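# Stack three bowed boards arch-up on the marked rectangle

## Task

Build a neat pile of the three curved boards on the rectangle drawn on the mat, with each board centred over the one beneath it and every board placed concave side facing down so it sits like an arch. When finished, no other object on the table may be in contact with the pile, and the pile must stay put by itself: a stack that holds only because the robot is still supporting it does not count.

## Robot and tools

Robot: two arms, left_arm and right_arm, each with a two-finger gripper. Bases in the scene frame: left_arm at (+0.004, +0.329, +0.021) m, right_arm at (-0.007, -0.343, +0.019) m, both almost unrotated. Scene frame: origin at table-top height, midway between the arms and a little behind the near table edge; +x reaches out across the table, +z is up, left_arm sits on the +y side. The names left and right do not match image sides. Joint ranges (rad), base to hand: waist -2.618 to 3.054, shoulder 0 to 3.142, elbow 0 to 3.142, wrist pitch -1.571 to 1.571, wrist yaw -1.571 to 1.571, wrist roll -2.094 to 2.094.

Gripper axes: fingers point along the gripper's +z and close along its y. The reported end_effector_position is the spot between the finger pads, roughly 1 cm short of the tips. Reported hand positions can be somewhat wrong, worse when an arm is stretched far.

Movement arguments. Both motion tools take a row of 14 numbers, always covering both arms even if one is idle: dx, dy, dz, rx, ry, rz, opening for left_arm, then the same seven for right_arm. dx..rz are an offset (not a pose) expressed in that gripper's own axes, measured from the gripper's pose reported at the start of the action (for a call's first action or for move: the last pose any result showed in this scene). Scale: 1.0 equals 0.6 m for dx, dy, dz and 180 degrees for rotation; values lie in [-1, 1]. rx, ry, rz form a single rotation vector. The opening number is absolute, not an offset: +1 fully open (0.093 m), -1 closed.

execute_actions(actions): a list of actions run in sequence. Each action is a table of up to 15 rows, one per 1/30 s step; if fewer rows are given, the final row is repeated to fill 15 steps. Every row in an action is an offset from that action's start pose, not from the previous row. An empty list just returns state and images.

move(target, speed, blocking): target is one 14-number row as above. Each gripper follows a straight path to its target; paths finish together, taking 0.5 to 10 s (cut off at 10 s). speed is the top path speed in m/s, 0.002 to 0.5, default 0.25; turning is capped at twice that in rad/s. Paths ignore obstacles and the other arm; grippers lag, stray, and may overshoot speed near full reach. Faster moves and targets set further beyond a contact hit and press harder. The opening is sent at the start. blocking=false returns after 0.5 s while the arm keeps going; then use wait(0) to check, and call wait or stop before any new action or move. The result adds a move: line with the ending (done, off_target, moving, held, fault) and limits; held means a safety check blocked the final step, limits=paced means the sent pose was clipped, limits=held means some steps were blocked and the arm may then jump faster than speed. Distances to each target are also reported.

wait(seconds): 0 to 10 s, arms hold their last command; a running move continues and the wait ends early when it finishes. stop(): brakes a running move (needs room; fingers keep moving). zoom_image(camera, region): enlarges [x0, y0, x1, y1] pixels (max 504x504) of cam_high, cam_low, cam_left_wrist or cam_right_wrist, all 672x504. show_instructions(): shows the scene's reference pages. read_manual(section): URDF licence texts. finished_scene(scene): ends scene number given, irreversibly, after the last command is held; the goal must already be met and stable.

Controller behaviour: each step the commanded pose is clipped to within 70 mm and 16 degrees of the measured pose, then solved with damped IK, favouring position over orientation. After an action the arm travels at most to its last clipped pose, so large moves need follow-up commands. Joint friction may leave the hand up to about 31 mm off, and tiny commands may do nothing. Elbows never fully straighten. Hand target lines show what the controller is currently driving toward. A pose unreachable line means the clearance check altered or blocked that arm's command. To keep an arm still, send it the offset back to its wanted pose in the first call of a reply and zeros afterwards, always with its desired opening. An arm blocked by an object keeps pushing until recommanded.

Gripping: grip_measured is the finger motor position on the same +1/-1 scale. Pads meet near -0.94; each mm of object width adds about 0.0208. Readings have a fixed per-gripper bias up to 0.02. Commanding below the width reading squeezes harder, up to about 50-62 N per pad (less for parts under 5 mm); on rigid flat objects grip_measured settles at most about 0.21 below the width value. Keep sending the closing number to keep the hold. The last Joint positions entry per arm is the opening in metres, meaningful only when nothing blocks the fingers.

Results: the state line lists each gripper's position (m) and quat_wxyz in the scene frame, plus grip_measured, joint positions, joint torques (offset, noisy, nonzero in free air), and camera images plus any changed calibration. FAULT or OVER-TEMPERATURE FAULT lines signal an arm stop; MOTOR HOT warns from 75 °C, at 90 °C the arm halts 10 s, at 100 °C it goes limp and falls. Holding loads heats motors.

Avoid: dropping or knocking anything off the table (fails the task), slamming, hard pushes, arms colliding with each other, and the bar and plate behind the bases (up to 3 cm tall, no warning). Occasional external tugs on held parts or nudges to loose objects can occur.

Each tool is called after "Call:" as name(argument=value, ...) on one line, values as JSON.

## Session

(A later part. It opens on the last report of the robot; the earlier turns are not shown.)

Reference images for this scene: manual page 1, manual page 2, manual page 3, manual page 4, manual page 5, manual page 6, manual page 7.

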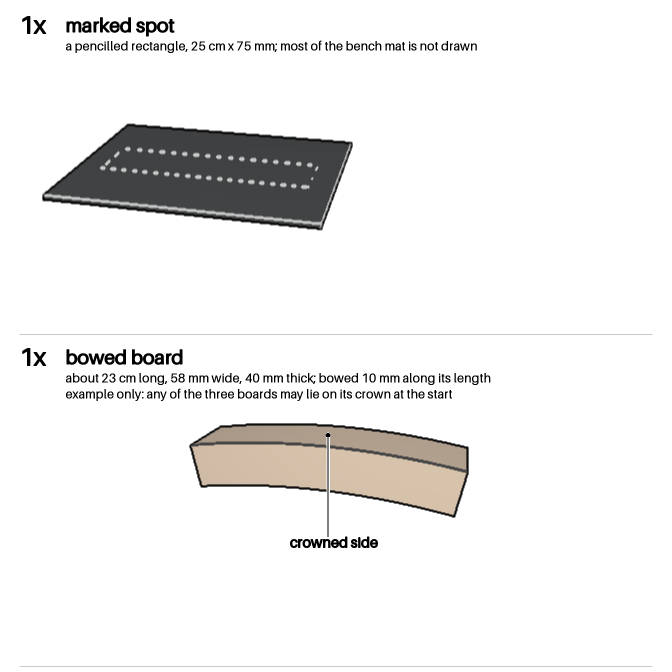

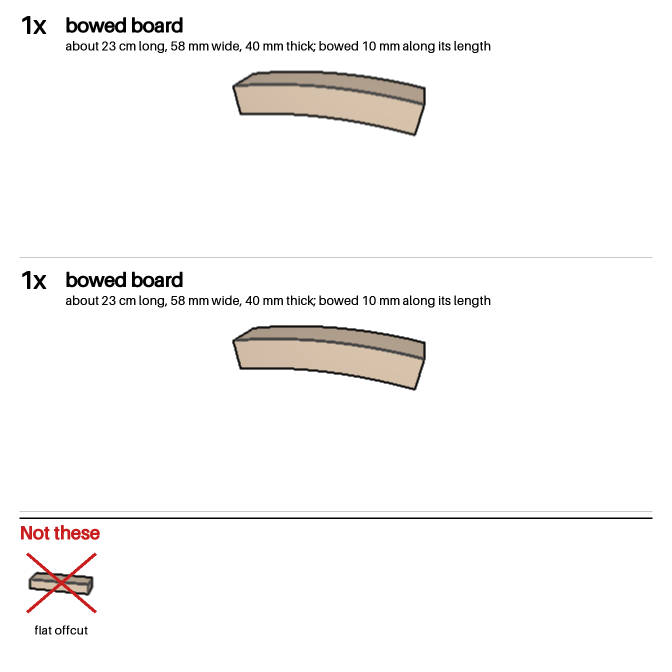

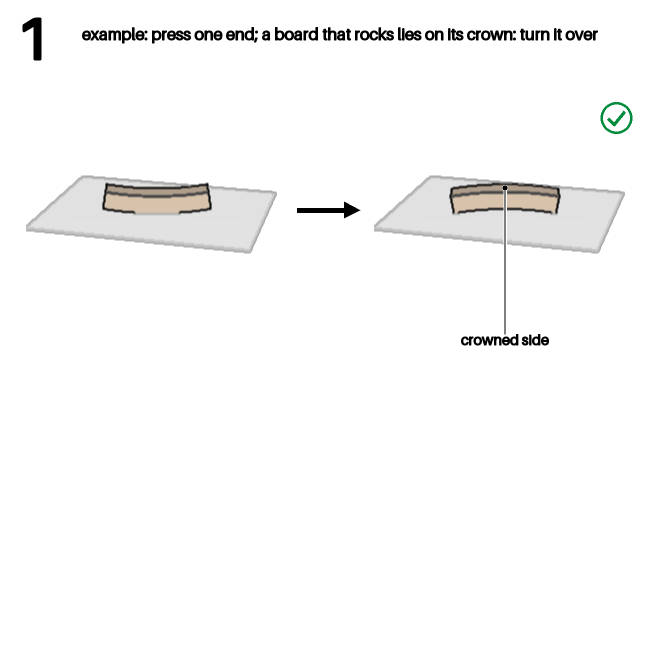

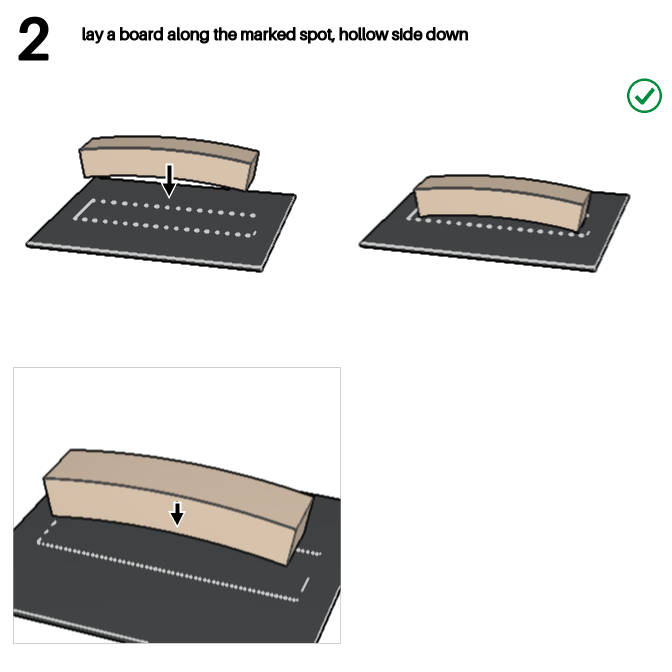

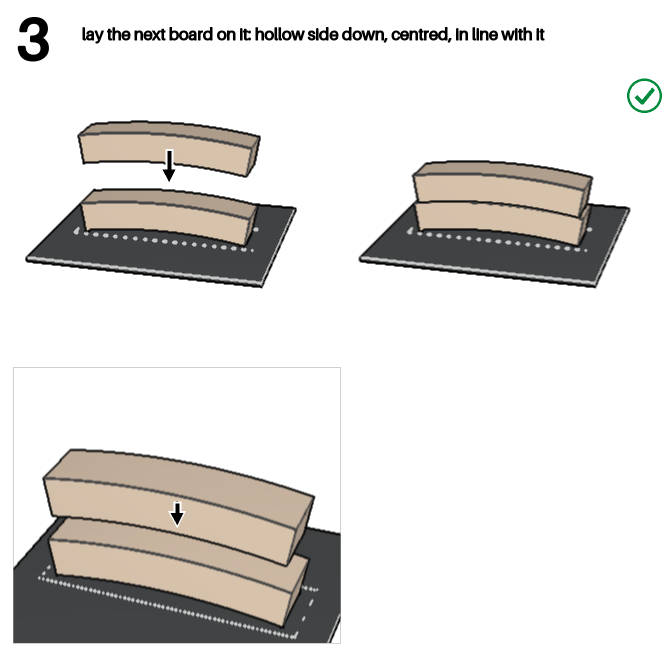

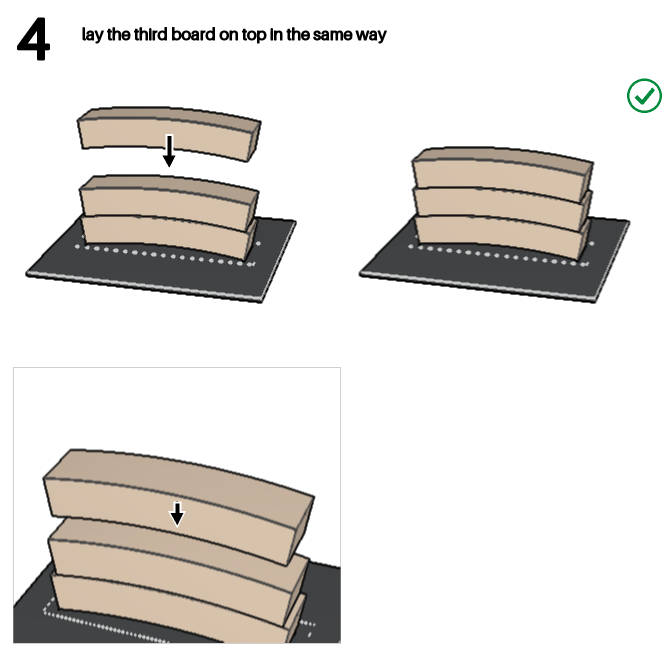

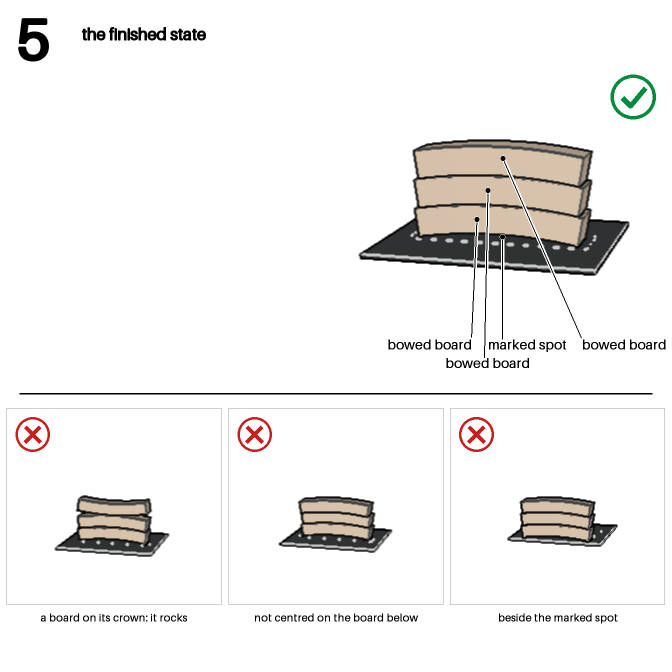

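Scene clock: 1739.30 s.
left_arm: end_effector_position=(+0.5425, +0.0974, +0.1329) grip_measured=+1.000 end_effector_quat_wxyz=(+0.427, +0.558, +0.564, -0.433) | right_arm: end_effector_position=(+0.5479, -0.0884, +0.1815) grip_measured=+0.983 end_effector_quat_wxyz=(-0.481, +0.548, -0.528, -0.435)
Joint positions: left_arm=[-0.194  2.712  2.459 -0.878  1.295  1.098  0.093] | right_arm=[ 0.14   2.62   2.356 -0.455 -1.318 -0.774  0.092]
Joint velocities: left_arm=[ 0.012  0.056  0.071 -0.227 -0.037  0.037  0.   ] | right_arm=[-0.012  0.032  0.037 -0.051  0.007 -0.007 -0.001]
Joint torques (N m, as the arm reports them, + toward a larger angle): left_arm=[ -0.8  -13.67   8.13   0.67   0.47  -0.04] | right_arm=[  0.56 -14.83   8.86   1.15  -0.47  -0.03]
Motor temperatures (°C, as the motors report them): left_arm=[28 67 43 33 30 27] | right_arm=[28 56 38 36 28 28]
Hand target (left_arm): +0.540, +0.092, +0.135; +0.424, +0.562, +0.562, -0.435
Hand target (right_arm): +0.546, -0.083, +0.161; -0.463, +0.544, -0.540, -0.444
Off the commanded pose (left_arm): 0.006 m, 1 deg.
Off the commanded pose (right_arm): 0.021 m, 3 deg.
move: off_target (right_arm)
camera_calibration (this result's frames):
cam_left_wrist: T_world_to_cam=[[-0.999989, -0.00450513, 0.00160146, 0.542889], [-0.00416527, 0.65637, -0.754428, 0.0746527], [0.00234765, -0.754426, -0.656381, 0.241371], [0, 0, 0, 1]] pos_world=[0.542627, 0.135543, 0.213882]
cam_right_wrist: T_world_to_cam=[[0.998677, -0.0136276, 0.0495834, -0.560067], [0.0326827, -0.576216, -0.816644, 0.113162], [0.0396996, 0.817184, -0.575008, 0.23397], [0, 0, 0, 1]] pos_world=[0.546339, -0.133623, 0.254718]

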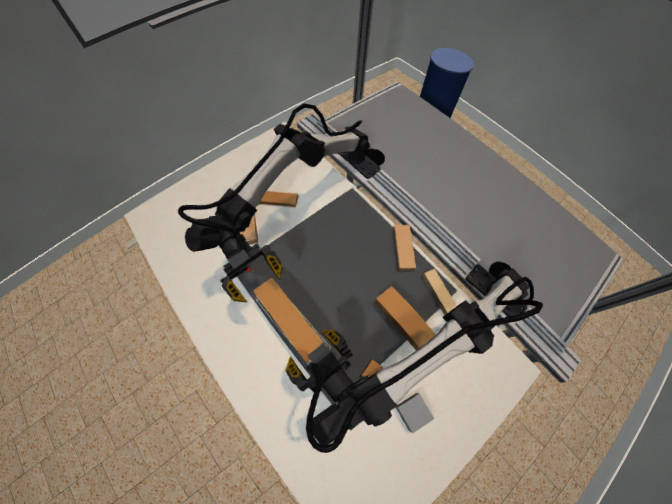

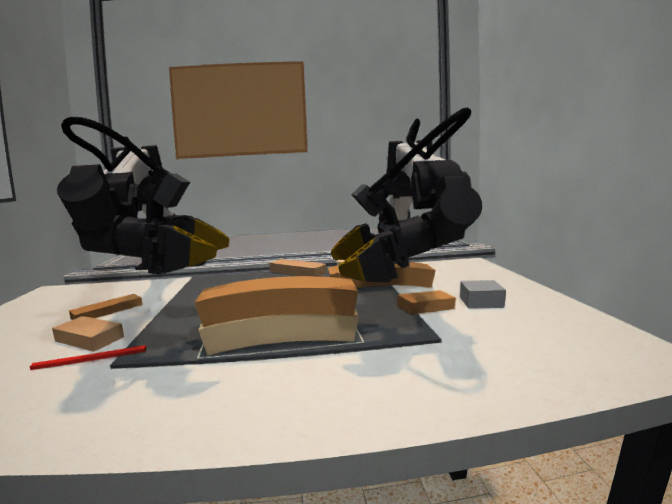

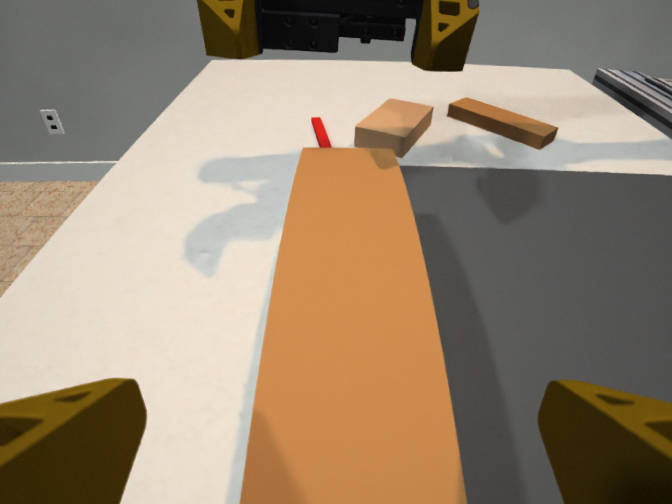

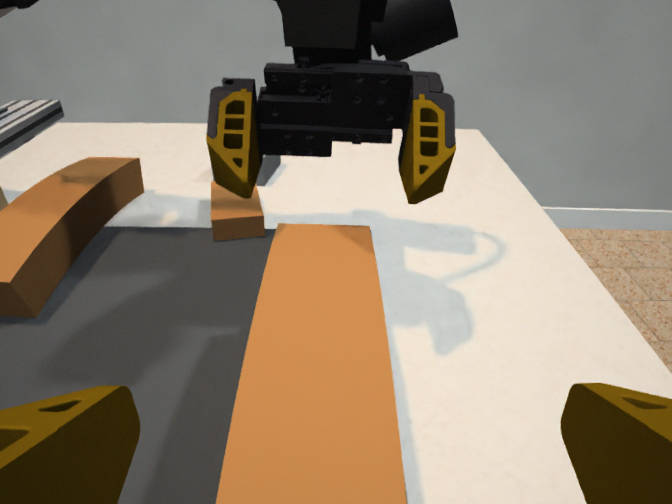

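Call:
move(target=[0.116,-0.014,0.037,0,0,0,1, 0.168,0.022,0.035,0,0,0.016,1], speed=0.05)

Call:
zoom_image(camera="cam_low", region=[150,230,410,380])

Scene clock: 1745.00 s.
left_arm: end_effector_position=(+0.5345, +0.0994, +0.0643) grip_measured=+1.000 end_effector_quat_wxyz=(+0.427, +0.555, +0.567, -0.434) | right_arm: end_effector_position=(+0.5469, -0.0881, +0.1023) grip_measured=+0.983 end_effector_quat_wxyz=(-0.485, +0.543, -0.529, -0.436)
Joint positions: left_arm=[-0.194  2.717  2.191 -0.594  1.295  1.08   0.093] | right_arm=[ 0.14   2.676  2.124 -0.111 -1.318 -0.715  0.092]
Joint velocities: left_arm=[-0.002 -0.002 -0.022  0.051  0.022 -0.081  0.   ] | right_arm=[-0.017  0.017 -0.012 -0.007 -0.11   0.022 -0.001]
Joint torques (N m, as the arm reports them, + toward a larger angle): left_arm=[ -0.84 -14.08   5.03   0.99   0.43  -0.15] | right_arm=[  0.56 -15.57   5.88   1.39  -0.47   0.03]
Motor temperatures (°C, as the motors report them): left_arm=[28 71 43 33 30 27] | right_arm=[28 59 39 36 28 28]
Hand target (left_arm): +0.533, +0.094, +0.060; +0.427, +0.559, +0.564, -0.433
Hand target (right_arm): +0.542, -0.084, +0.078; -0.469, +0.535, -0.542, -0.447
Off the commanded pose (left_arm): 0.007 m, 0 deg.
Off the commanded pose (right_arm): 0.025 m, 3 deg.
move: off_target (right_arm)
camera_calibration (this result's frames):
cam_left_wrist: T_world_to_cam=[[-0.999932, -0.0088879, 0.00757709, 0.535077], [-0.0115479, 0.65531, -0.755271, 0.025593], [0.00174743, -0.755307, -0.655368, 0.198203], [0, 0, 0, 1]] pos_world=[0.53499, 0.137689, 0.145171]
cam_right_wrist: T_world_to_cam=[[0.998596, -0.0234795, 0.0474833, -0.555727], [0.0257949, -0.567393, -0.823043, 0.0538188], [0.0462663, 0.823112, -0.565991, 0.184217], [0, 0, 0, 1]] pos_world=[0.545036, -0.134143, 0.174948]

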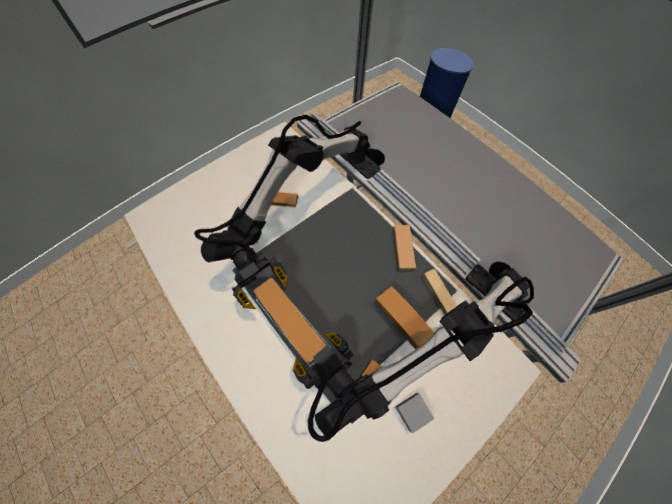

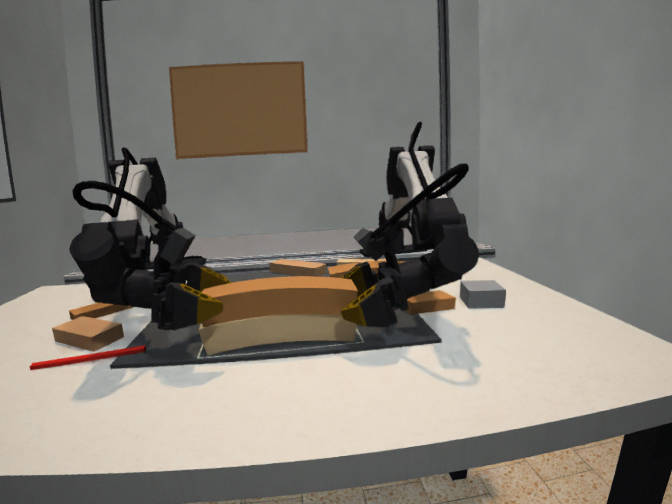

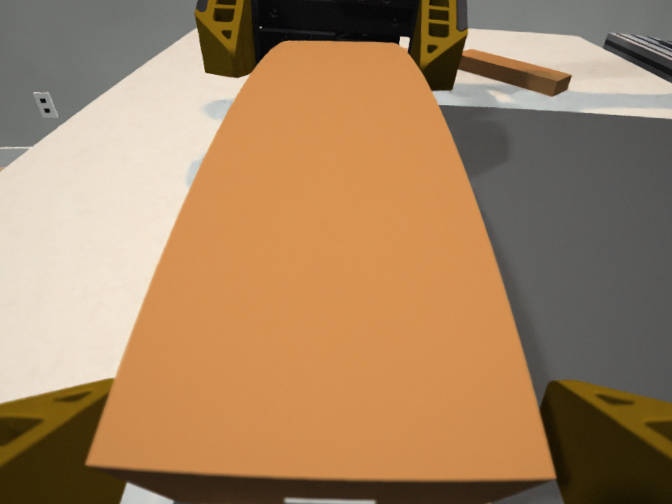

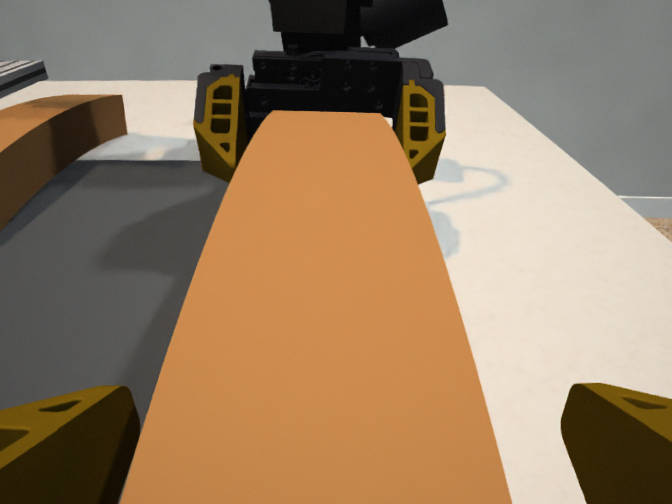

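Region (150, 230, 410, 380) of cam_low's 672x504 image, scaled by 1.938, with more detail than that image has; it fills the top 291 rows of this view, and the rest is white.

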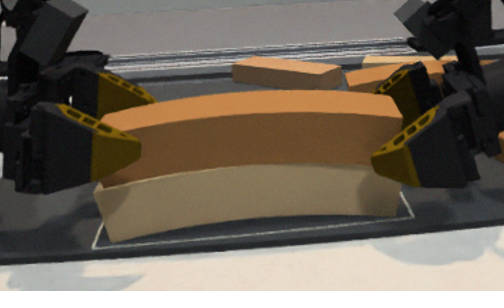

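Call:
move(target=[0,0,0,0,0,0,-0.3, 0.065,0.03,0.012,-0.007,0,0.02,1], speed=0.03)

Call:
zoom_image(camera="cam_low", region=[150,230,410,380])

Scene clock: 1748.57 s.
left_arm: end_effector_position=(+0.5355, +0.0994, +0.0643) grip_measured=+0.210 end_effector_quat_wxyz=(+0.429, +0.557, +0.566, -0.431) | right_arm: end_effector_position=(+0.5394, -0.0891, +0.0838) grip_measured=+0.983 end_effector_quat_wxyz=(-0.482, +0.540, -0.532, -0.441)
Joint positions: left_arm=[-0.194  2.717  2.19  -0.585  1.293  1.079  0.055] | right_arm=[ 0.14   2.676  2.046 -0.037 -1.321 -0.705  0.092]
Joint velocities: left_arm=[ 0.007 -0.007 -0.022 -0.022 -0.051 -0.022  0.   ] | right_arm=[-0.012 -0.007 -0.002  0.007 -0.007 -0.007 -0.001]
Joint torques (N m, as the arm reports them, + toward a larger angle): left_arm=[ -0.02 -13.97   6.19   0.79   0.48  -0.06] | right_arm=[  0.31 -14.95   5.8    1.41  -0.65   0.03]
Motor temperatures (°C, as the motors report them): left_arm=[28 73 43 33 30 27] | right_arm=[28 60 39 36 28 28]
Hand target (left_arm): +0.535, +0.099, +0.064; +0.427, +0.555, +0.567, -0.434
Hand target (right_arm): +0.532, -0.087, +0.062; -0.465, +0.532, -0.541, -0.457
Off the commanded pose (left_arm): 0.001 m, 0 deg.
Off the commanded pose (right_arm): 0.024 m, 3 deg.
move: off_target (right_arm)
camera_calibration (this result's frames):
cam_left_wrist: T_world_to_cam=[[-0.999951, -0.00991063, 0.000504341, 0.536592], [-0.00688084, 0.65584, -0.754868, 0.0230185], [0.00715045, -0.754835, -0.655876, 0.19525], [0, 0, 0, 1]] pos_world=[0.535328, 0.137603, 0.145165]
cam_right_wrist: T_world_to_cam=[[0.999211, -0.0223596, 0.0328125, -0.546446], [0.0144083, -0.565871, -0.824368, 0.0446629], [0.0370002, 0.82419, -0.565103, 0.179921], [0, 0, 0, 1]] pos_world=[0.538715, -0.135234, 0.156423]

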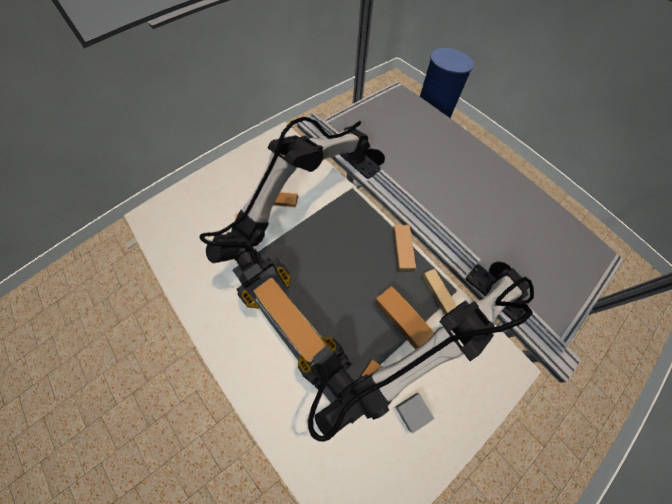

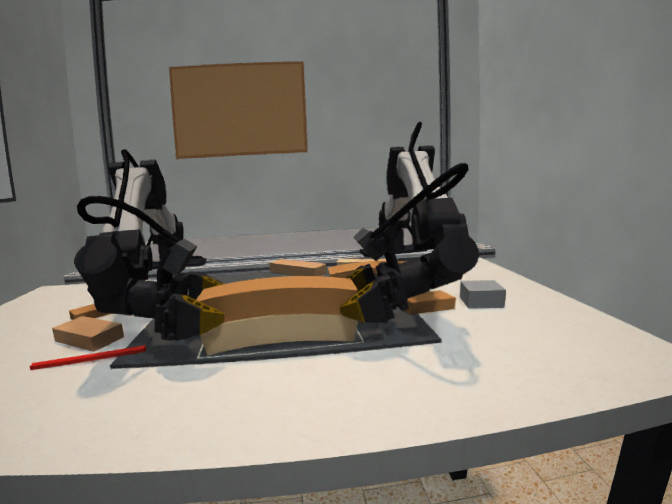

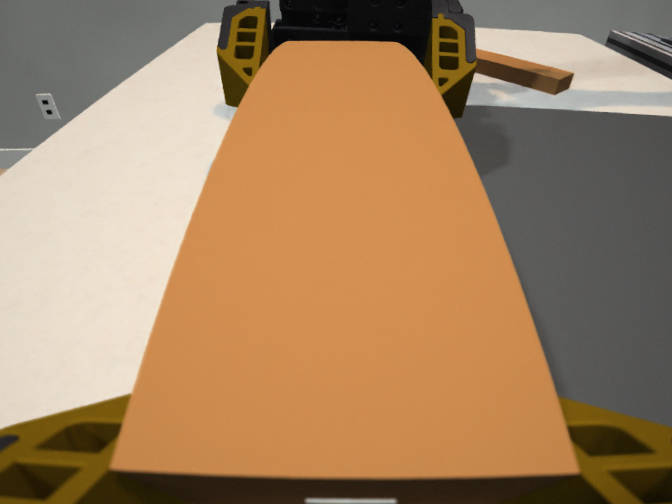

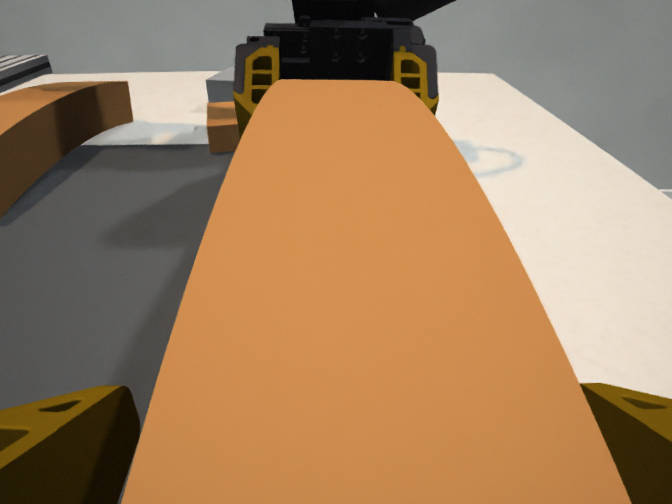

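Region (150, 230, 410, 380) of cam_low's 672x504 image, scaled by 1.938, with more detail than that image has; it fills the top 291 rows of this view, and the rest is white.

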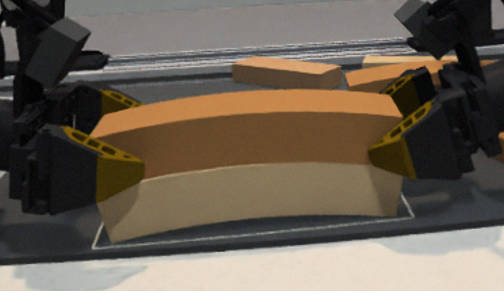

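A shifted at the left end. Now squeeze the right end while the left holds.

Call:
move(target=[0,0,0,0,0,0,-0.3, 0,0,0,0,0,0,-0.3])

Call:
move(target=[0,0,0,0,0,0,0.8, 0,0,0,0,0,0,0.8])

Call:
move(target=[-0.15,0,-0.1,0,0,0,0.8, -0.13,0,-0.1,0,0,0,0.8], speed=0.1)

Call:
move(target=[-0.12,-0.42,-0.08,0,0,0,1, -0.1,0.42,-0.08,0,0,0,1], speed=0.2)

Call:
zoom_image(camera="cam_high", region=[200,240,400,390])

Scene clock: 1752.57 s.
left_arm: end_effector_position=(+0.5351, +0.0994, +0.0645) grip_measured=+0.210 end_effector_quat_wxyz=(+0.430, +0.558, +0.564, -0.431) | right_arm: end_effector_position=(+0.5399, -0.0890, +0.0843) grip_measured=+0.173 end_effector_quat_wxyz=(-0.483, +0.540, -0.531, -0.440)
Joint positions: left_arm=[-0.194  2.717  2.19  -0.587  1.296  1.086  0.055] | right_arm=[ 0.14   2.676  2.046 -0.032 -1.321 -0.703  0.054]
Joint velocities: left_arm=[ 0.012  0.007  0.002 -0.022  0.022 -0.081  0.001] | right_arm=[-0.007 -0.002 -0.002 -0.037 -0.066  0.007 -0.   ]
Joint torques (N m, as the arm reports them, + toward a larger angle): left_arm=[  0.03 -13.75   6.31   0.83   0.47  -0.11] | right_arm=[ -0.26 -17.6    7.42   1.32  -0.54   0.  ]
Motor temperatures (°C, as the motors report them): left_arm=[28 75 43 33 30 27] | right_arm=[28 62 39 37 28 28]
Hand target (left_arm): +0.535, +0.099, +0.064; +0.429, +0.557, +0.566, -0.431
Hand target (right_arm): +0.539, -0.089, +0.084; -0.482, +0.539, -0.532, -0.441
Off the commanded pose (left_arm): 0.000 m, 0 deg.
Off the commanded pose (right_arm): 0.001 m, 0 deg.
MOTOR HOT: a motor of the left arm reached 75 °C. Now the hottest motor of the left arm, joint 2 (shoulder), reports 75 °C. The controller's stop level is 90 °C. To cool a motor, set the load down, stop pushing, or move to a pose that needs little force.
move: done
camera_calibration (this result's frames):
cam_left_wrist: T_world_to_cam=[[-0.999967, -0.00724294, -0.00358581, 0.536218], [-0.00202961, 0.654512, -0.756049, 0.0208416], [0.00782297, -0.756017, -0.654506, 0.195025], [0, 0, 0, 1]] pos_world=[0.534717, 0.137685, 0.145325]
cam_right_wrist: T_world_to_cam=[[0.999079, -0.0229933, 0.0362166, -0.547159], [0.0168852, -0.56531, -0.824705, 0.0437955], [0.0394364, 0.824558, -0.564402, 0.178774], [0, 0, 0, 1]] pos_world=[0.538866, -0.135233, 0.156835]

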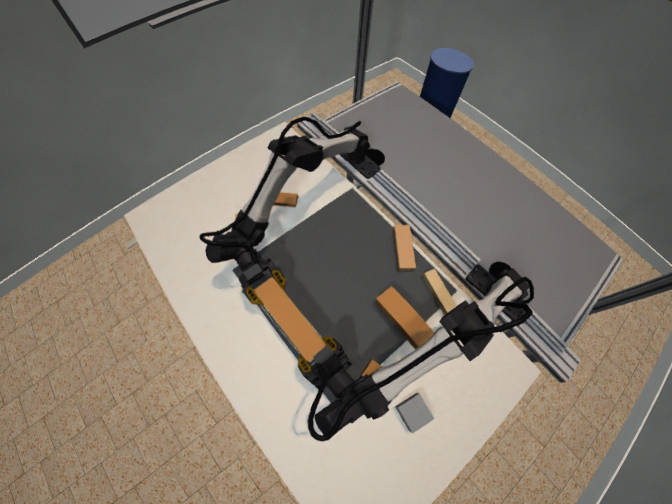

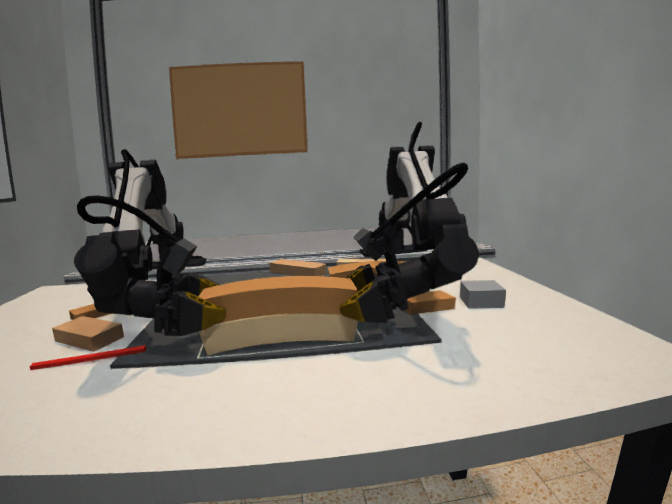

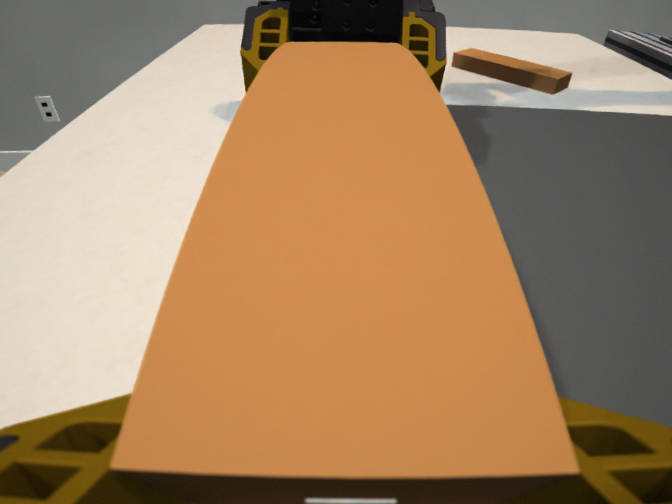

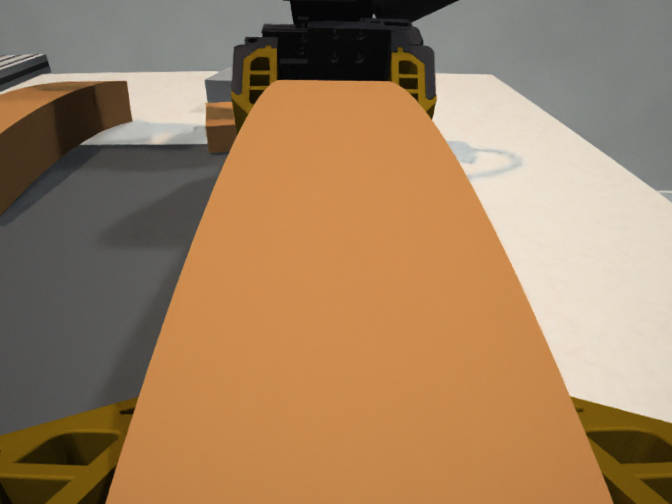

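Scene clock: 1753.07 s.
left_arm: end_effector_position=(+0.5350, +0.0994, +0.0645) grip_measured=+0.798 end_effector_quat_wxyz=(+0.430, +0.558, +0.564, -0.431) | right_arm: end_effector_position=(+0.5399, -0.0890, +0.0843) grip_measured=+0.798 end_effector_quat_wxyz=(-0.483, +0.540, -0.531, -0.440)
Joint positions: left_arm=[-0.194  2.717  2.19  -0.587  1.296  1.086  0.084] | right_arm=[ 0.14   2.676  2.046 -0.032 -1.321 -0.704  0.083]
Joint velocities: left_arm=[ 0.002 -0.007 -0.012  0.037 -0.037  0.066  0.001] | right_arm=[-0.002 -0.007 -0.007  0.022 -0.007 -0.007  0.001]
Joint torques (N m, as the arm reports them, + toward a larger angle): left_arm=[  0.12 -13.88   6.2    0.84   0.47  -0.13] | right_arm=[ -0.04 -17.33   7.23   1.38  -0.47  -0.04]
Motor temperatures (°C, as the motors report them): left_arm=[28 76 43 33 30 27] | right_arm=[28 62 39 37 28 28]
Hand target (left_arm): +0.535, +0.099, +0.064; +0.430, +0.558, +0.564, -0.431
Hand target (right_arm): +0.540, -0.089, +0.084; -0.483, +0.540, -0.531, -0.440
Off the commanded pose (left_arm): 0.000 m, 0 deg.
Off the commanded pose (right_arm): 0.000 m, 0 deg.
MOTOR HOT: still on. Now the hottest motor of the left arm, joint 2 (shoulder), reports 76 °C; the controller's stop level is 90 °C.
move: done
camera_calibration (this result's frames):
cam_left_wrist: T_world_to_cam=[[-0.999969, -0.00724861, -0.00320758, 0.536155], [-0.00231964, 0.654547, -0.756017, 0.0209723], [0.00757958, -0.755986, -0.654544, 0.195145], [0, 0, 0, 1]] pos_world=[0.534707, 0.137686, 0.145306]
cam_right_wrist: T_world_to_cam=[[0.999067, -0.0229368, 0.0365937, -0.547179], [0.0172279, -0.565321, -0.824691, 0.0436083], [0.0396029, 0.824552, -0.564399, 0.178684], [0, 0, 0, 1]] pos_world=[0.538841, -0.135232, 0.156835]

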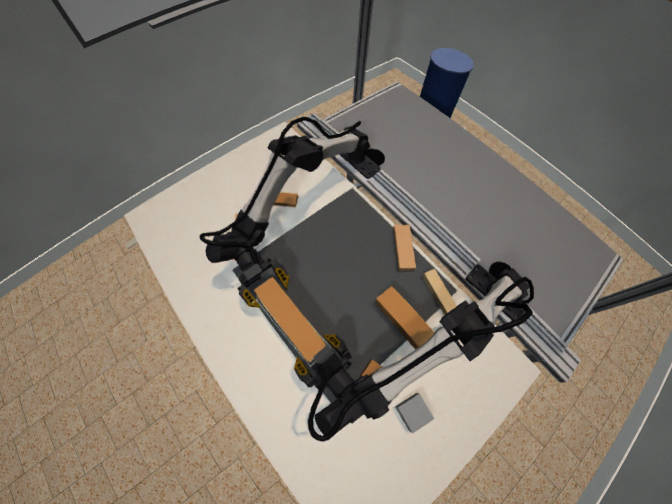

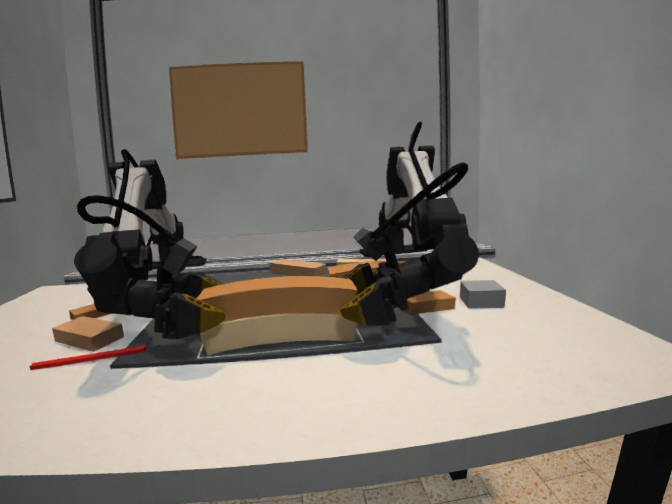

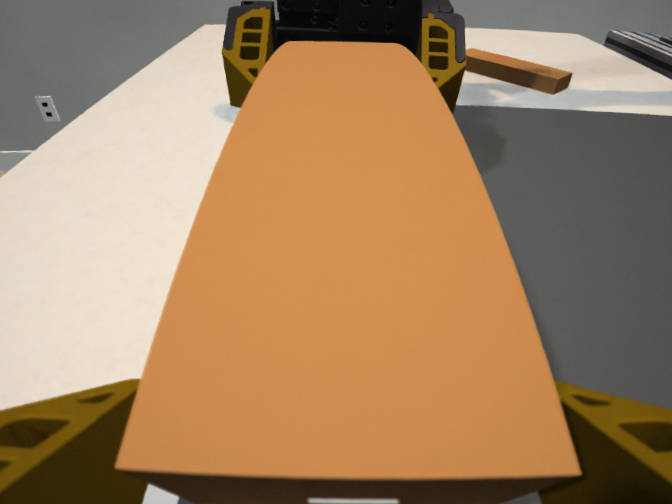

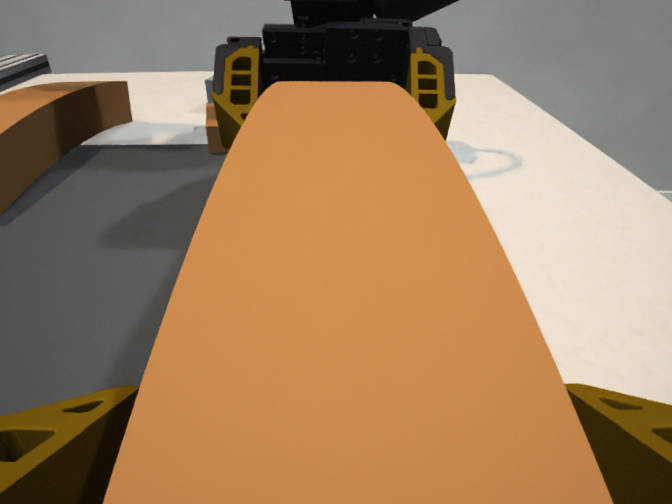

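Scene clock: 1754.90 s.
left_arm: end_effector_position=(+0.5356, +0.1275, +0.1603) grip_measured=+0.798 end_effector_quat_wxyz=(+0.429, +0.558, +0.565, -0.430) | right_arm: end_effector_position=(+0.5333, -0.1336, +0.1770) grip_measured=+0.798 end_effector_quat_wxyz=(-0.489, +0.545, -0.527, -0.432)
Joint positions: left_arm=[-0.139  2.749  2.657 -1.209  1.311  1.276  0.084] | right_arm=[ 0.061  2.53   2.195 -0.547 -1.371 -0.953  0.083]
Joint velocities: left_arm=[ 0.007  0.066  0.188 -0.227  0.022  0.051  0.   ] | right_arm=[-0.007 -0.007  0.007 -0.081  0.007 -0.022  0.   ]
Joint torques (N m, as the arm reports them, + toward a larger angle): left_arm=[  1.14 -13.55   8.03   0.47   0.61  -0.06] | right_arm=[ -0.56 -15.28   8.6    1.06  -0.73  -0.05]
Motor temperatures (°C, as the motors report them): left_arm=[28 77 43 33 30 27] | right_arm=[28 63 39 37 28 28]
Hand target (left_arm): +0.536, +0.134, +0.167; +0.434, +0.555, +0.565, -0.430
Hand target (right_arm): +0.534, -0.136, +0.170; -0.484, +0.539, -0.532, -0.439
Off the commanded pose (left_arm): 0.009 m, 0 deg.
Off the commanded pose (right_arm): 0.008 m, 1 deg.
MOTOR HOT: still on. Now the hottest motor of the left arm, joint 2 (shoulder), reports 77 °C; the controller's stop level is 90 °C.
move: done
camera_calibration (this result's frames):
cam_left_wrist: T_world_to_cam=[[-0.999952, -0.00964313, -0.00144119, 0.537209], [-0.00525135, 0.657187, -0.753709, 0.0758921], [0.00821525, -0.753666, -0.657206, 0.278953], [0, 0, 0, 1]] pos_world=[0.53529, 0.165542, 0.241304]
cam_right_wrist: T_world_to_cam=[[0.997819, -0.0270934, 0.0601959, -0.549072], [0.0342557, -0.566979, -0.82302, 0.085402], [0.0564282, 0.823287, -0.564814, 0.258958], [0, 0, 0, 1]] pos_world=[0.530337, -0.179652, 0.249602]

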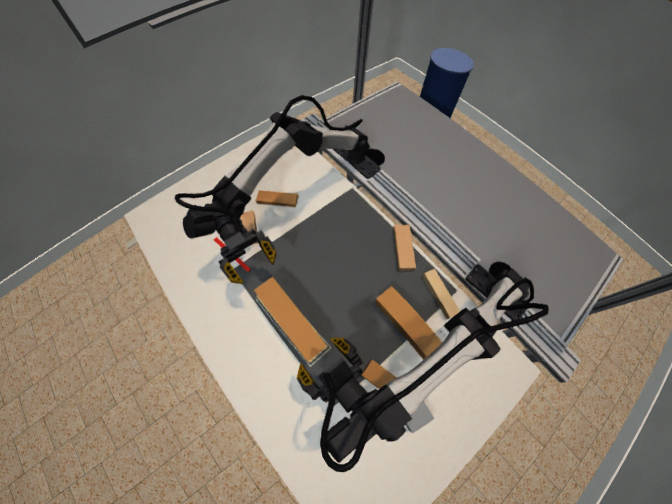

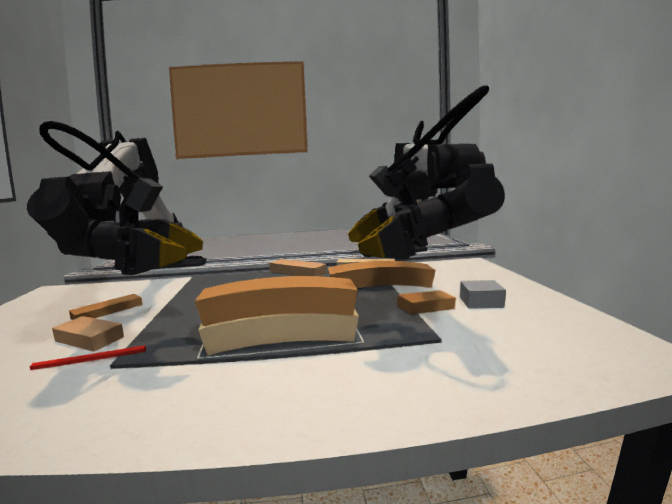

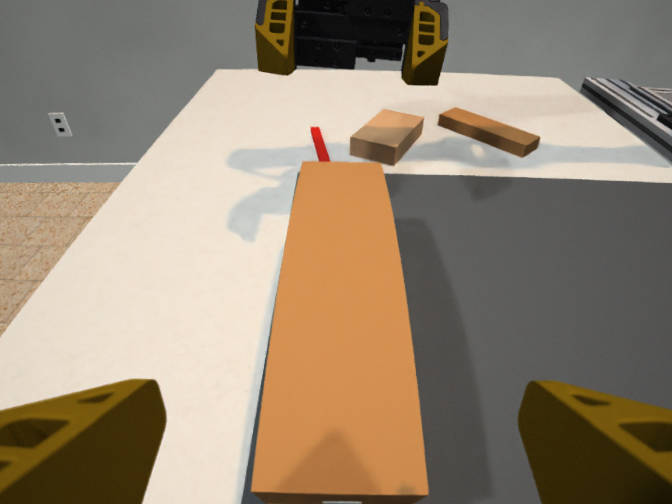

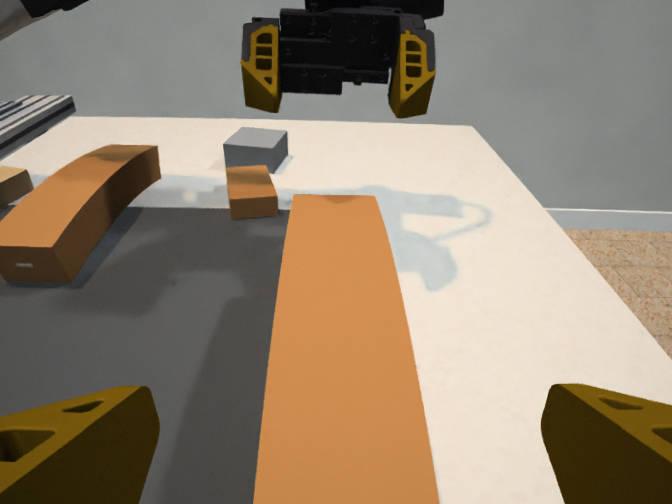

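Scene clock: 1756.73 s.
left_arm: end_effector_position=(+0.2810, +0.1499, +0.2436) grip_measured=+1.000 end_effector_quat_wxyz=(+0.421, +0.561, +0.564, -0.436) | right_arm: end_effector_position=(+0.2794, -0.1601, +0.2266) grip_measured=+0.983 end_effector_quat_wxyz=(-0.489, +0.550, -0.523, -0.430)
Joint positions: left_arm=[-0.116  1.588  1.196 -1.074  1.315  1.436  0.093] | right_arm=[ 0.041  1.502  0.938 -0.445 -1.384 -1.093  0.092]
Joint velocities: left_arm=[-0.002 -0.007 -0.012  0.081  0.037 -0.066  0.   ] | right_arm=[-0.022  0.012  0.012 -0.007  0.022 -0.007 -0.   ]
Joint torques (N m, as the arm reports them, + toward a larger angle): left_arm=[ 1.19 -6.85  4.82  0.59  0.56 -0.16] | right_arm=[-1.   -7.77  5.26  1.09 -0.78  0.06]
Motor temperatures (°C, as the motors report them): left_arm=[28 77 43 33 30 27] | right_arm=[28 63 39 37 28 28]
Hand target (left_arm): +0.282, +0.154, +0.243; +0.428, +0.558, +0.565, -0.431
Hand target (right_arm): +0.276, -0.163, +0.224; -0.489, +0.545, -0.527, -0.432
Off the commanded pose (left_arm): 0.005 m, 1 deg.
Off the commanded pose (right_arm): 0.006 m, 1 deg.
MOTOR HOT: still on. Now the hottest motor of the left arm, joint 2 (shoulder), reports 77 °C; the controller's stop level is 90 °C.
move: done
camera_calibration (this result's frames):
cam_left_wrist: T_world_to_cam=[[-0.999915, 0.00798584, 0.0103335, 0.277512], [-0.00248541, 0.660429, -0.750885, 0.120641], [-0.012821, -0.750846, -0.660352, 0.358848], [0, 0, 0, 1]] pos_world=[0.282389, 0.187549, 0.324686]
cam_right_wrist: T_world_to_cam=[[0.997343, -0.017568, 0.0706928, -0.300202], [0.0480639, -0.570523, -0.819874, 0.114736], [0.0547354, 0.821094, -0.568163, 0.324052], [0, 0, 0, 1]] pos_world=[0.276152, -0.205891, 0.299406]

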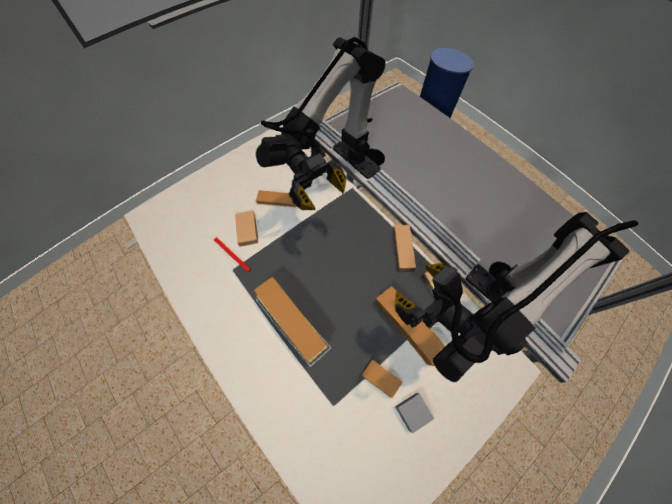

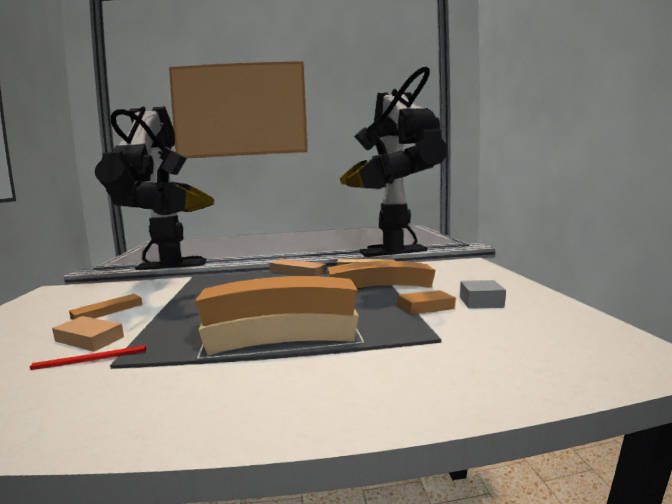

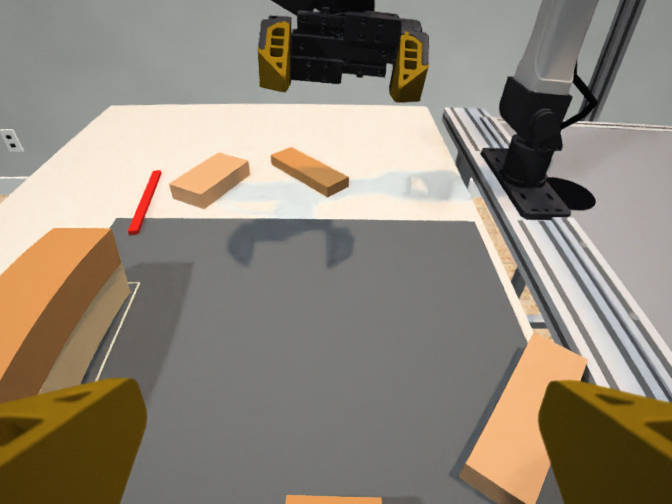

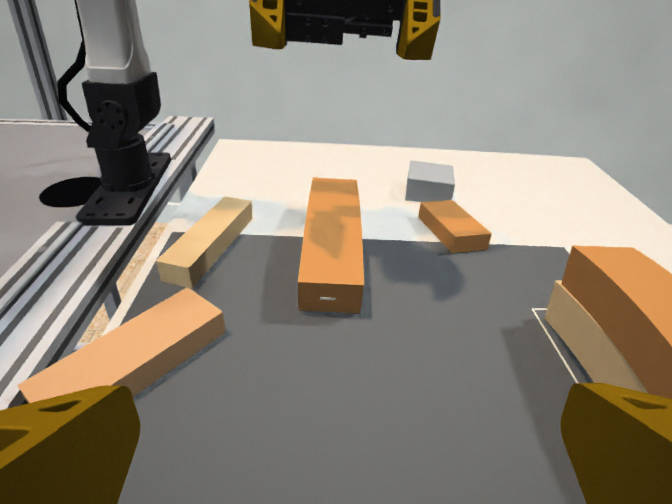

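Region (200, 240, 400, 390) of cam_high's 672x504 image, scaled by 2.520, with more detail than that image has; it fills the top 378 rows of this view, and the rest is white.

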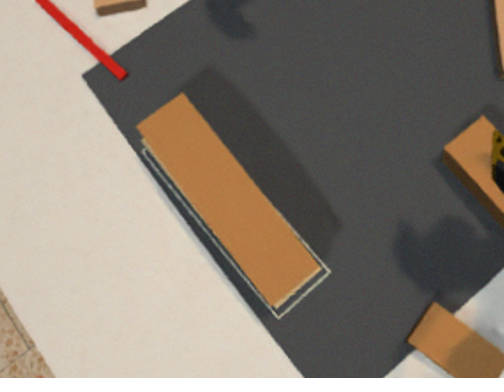

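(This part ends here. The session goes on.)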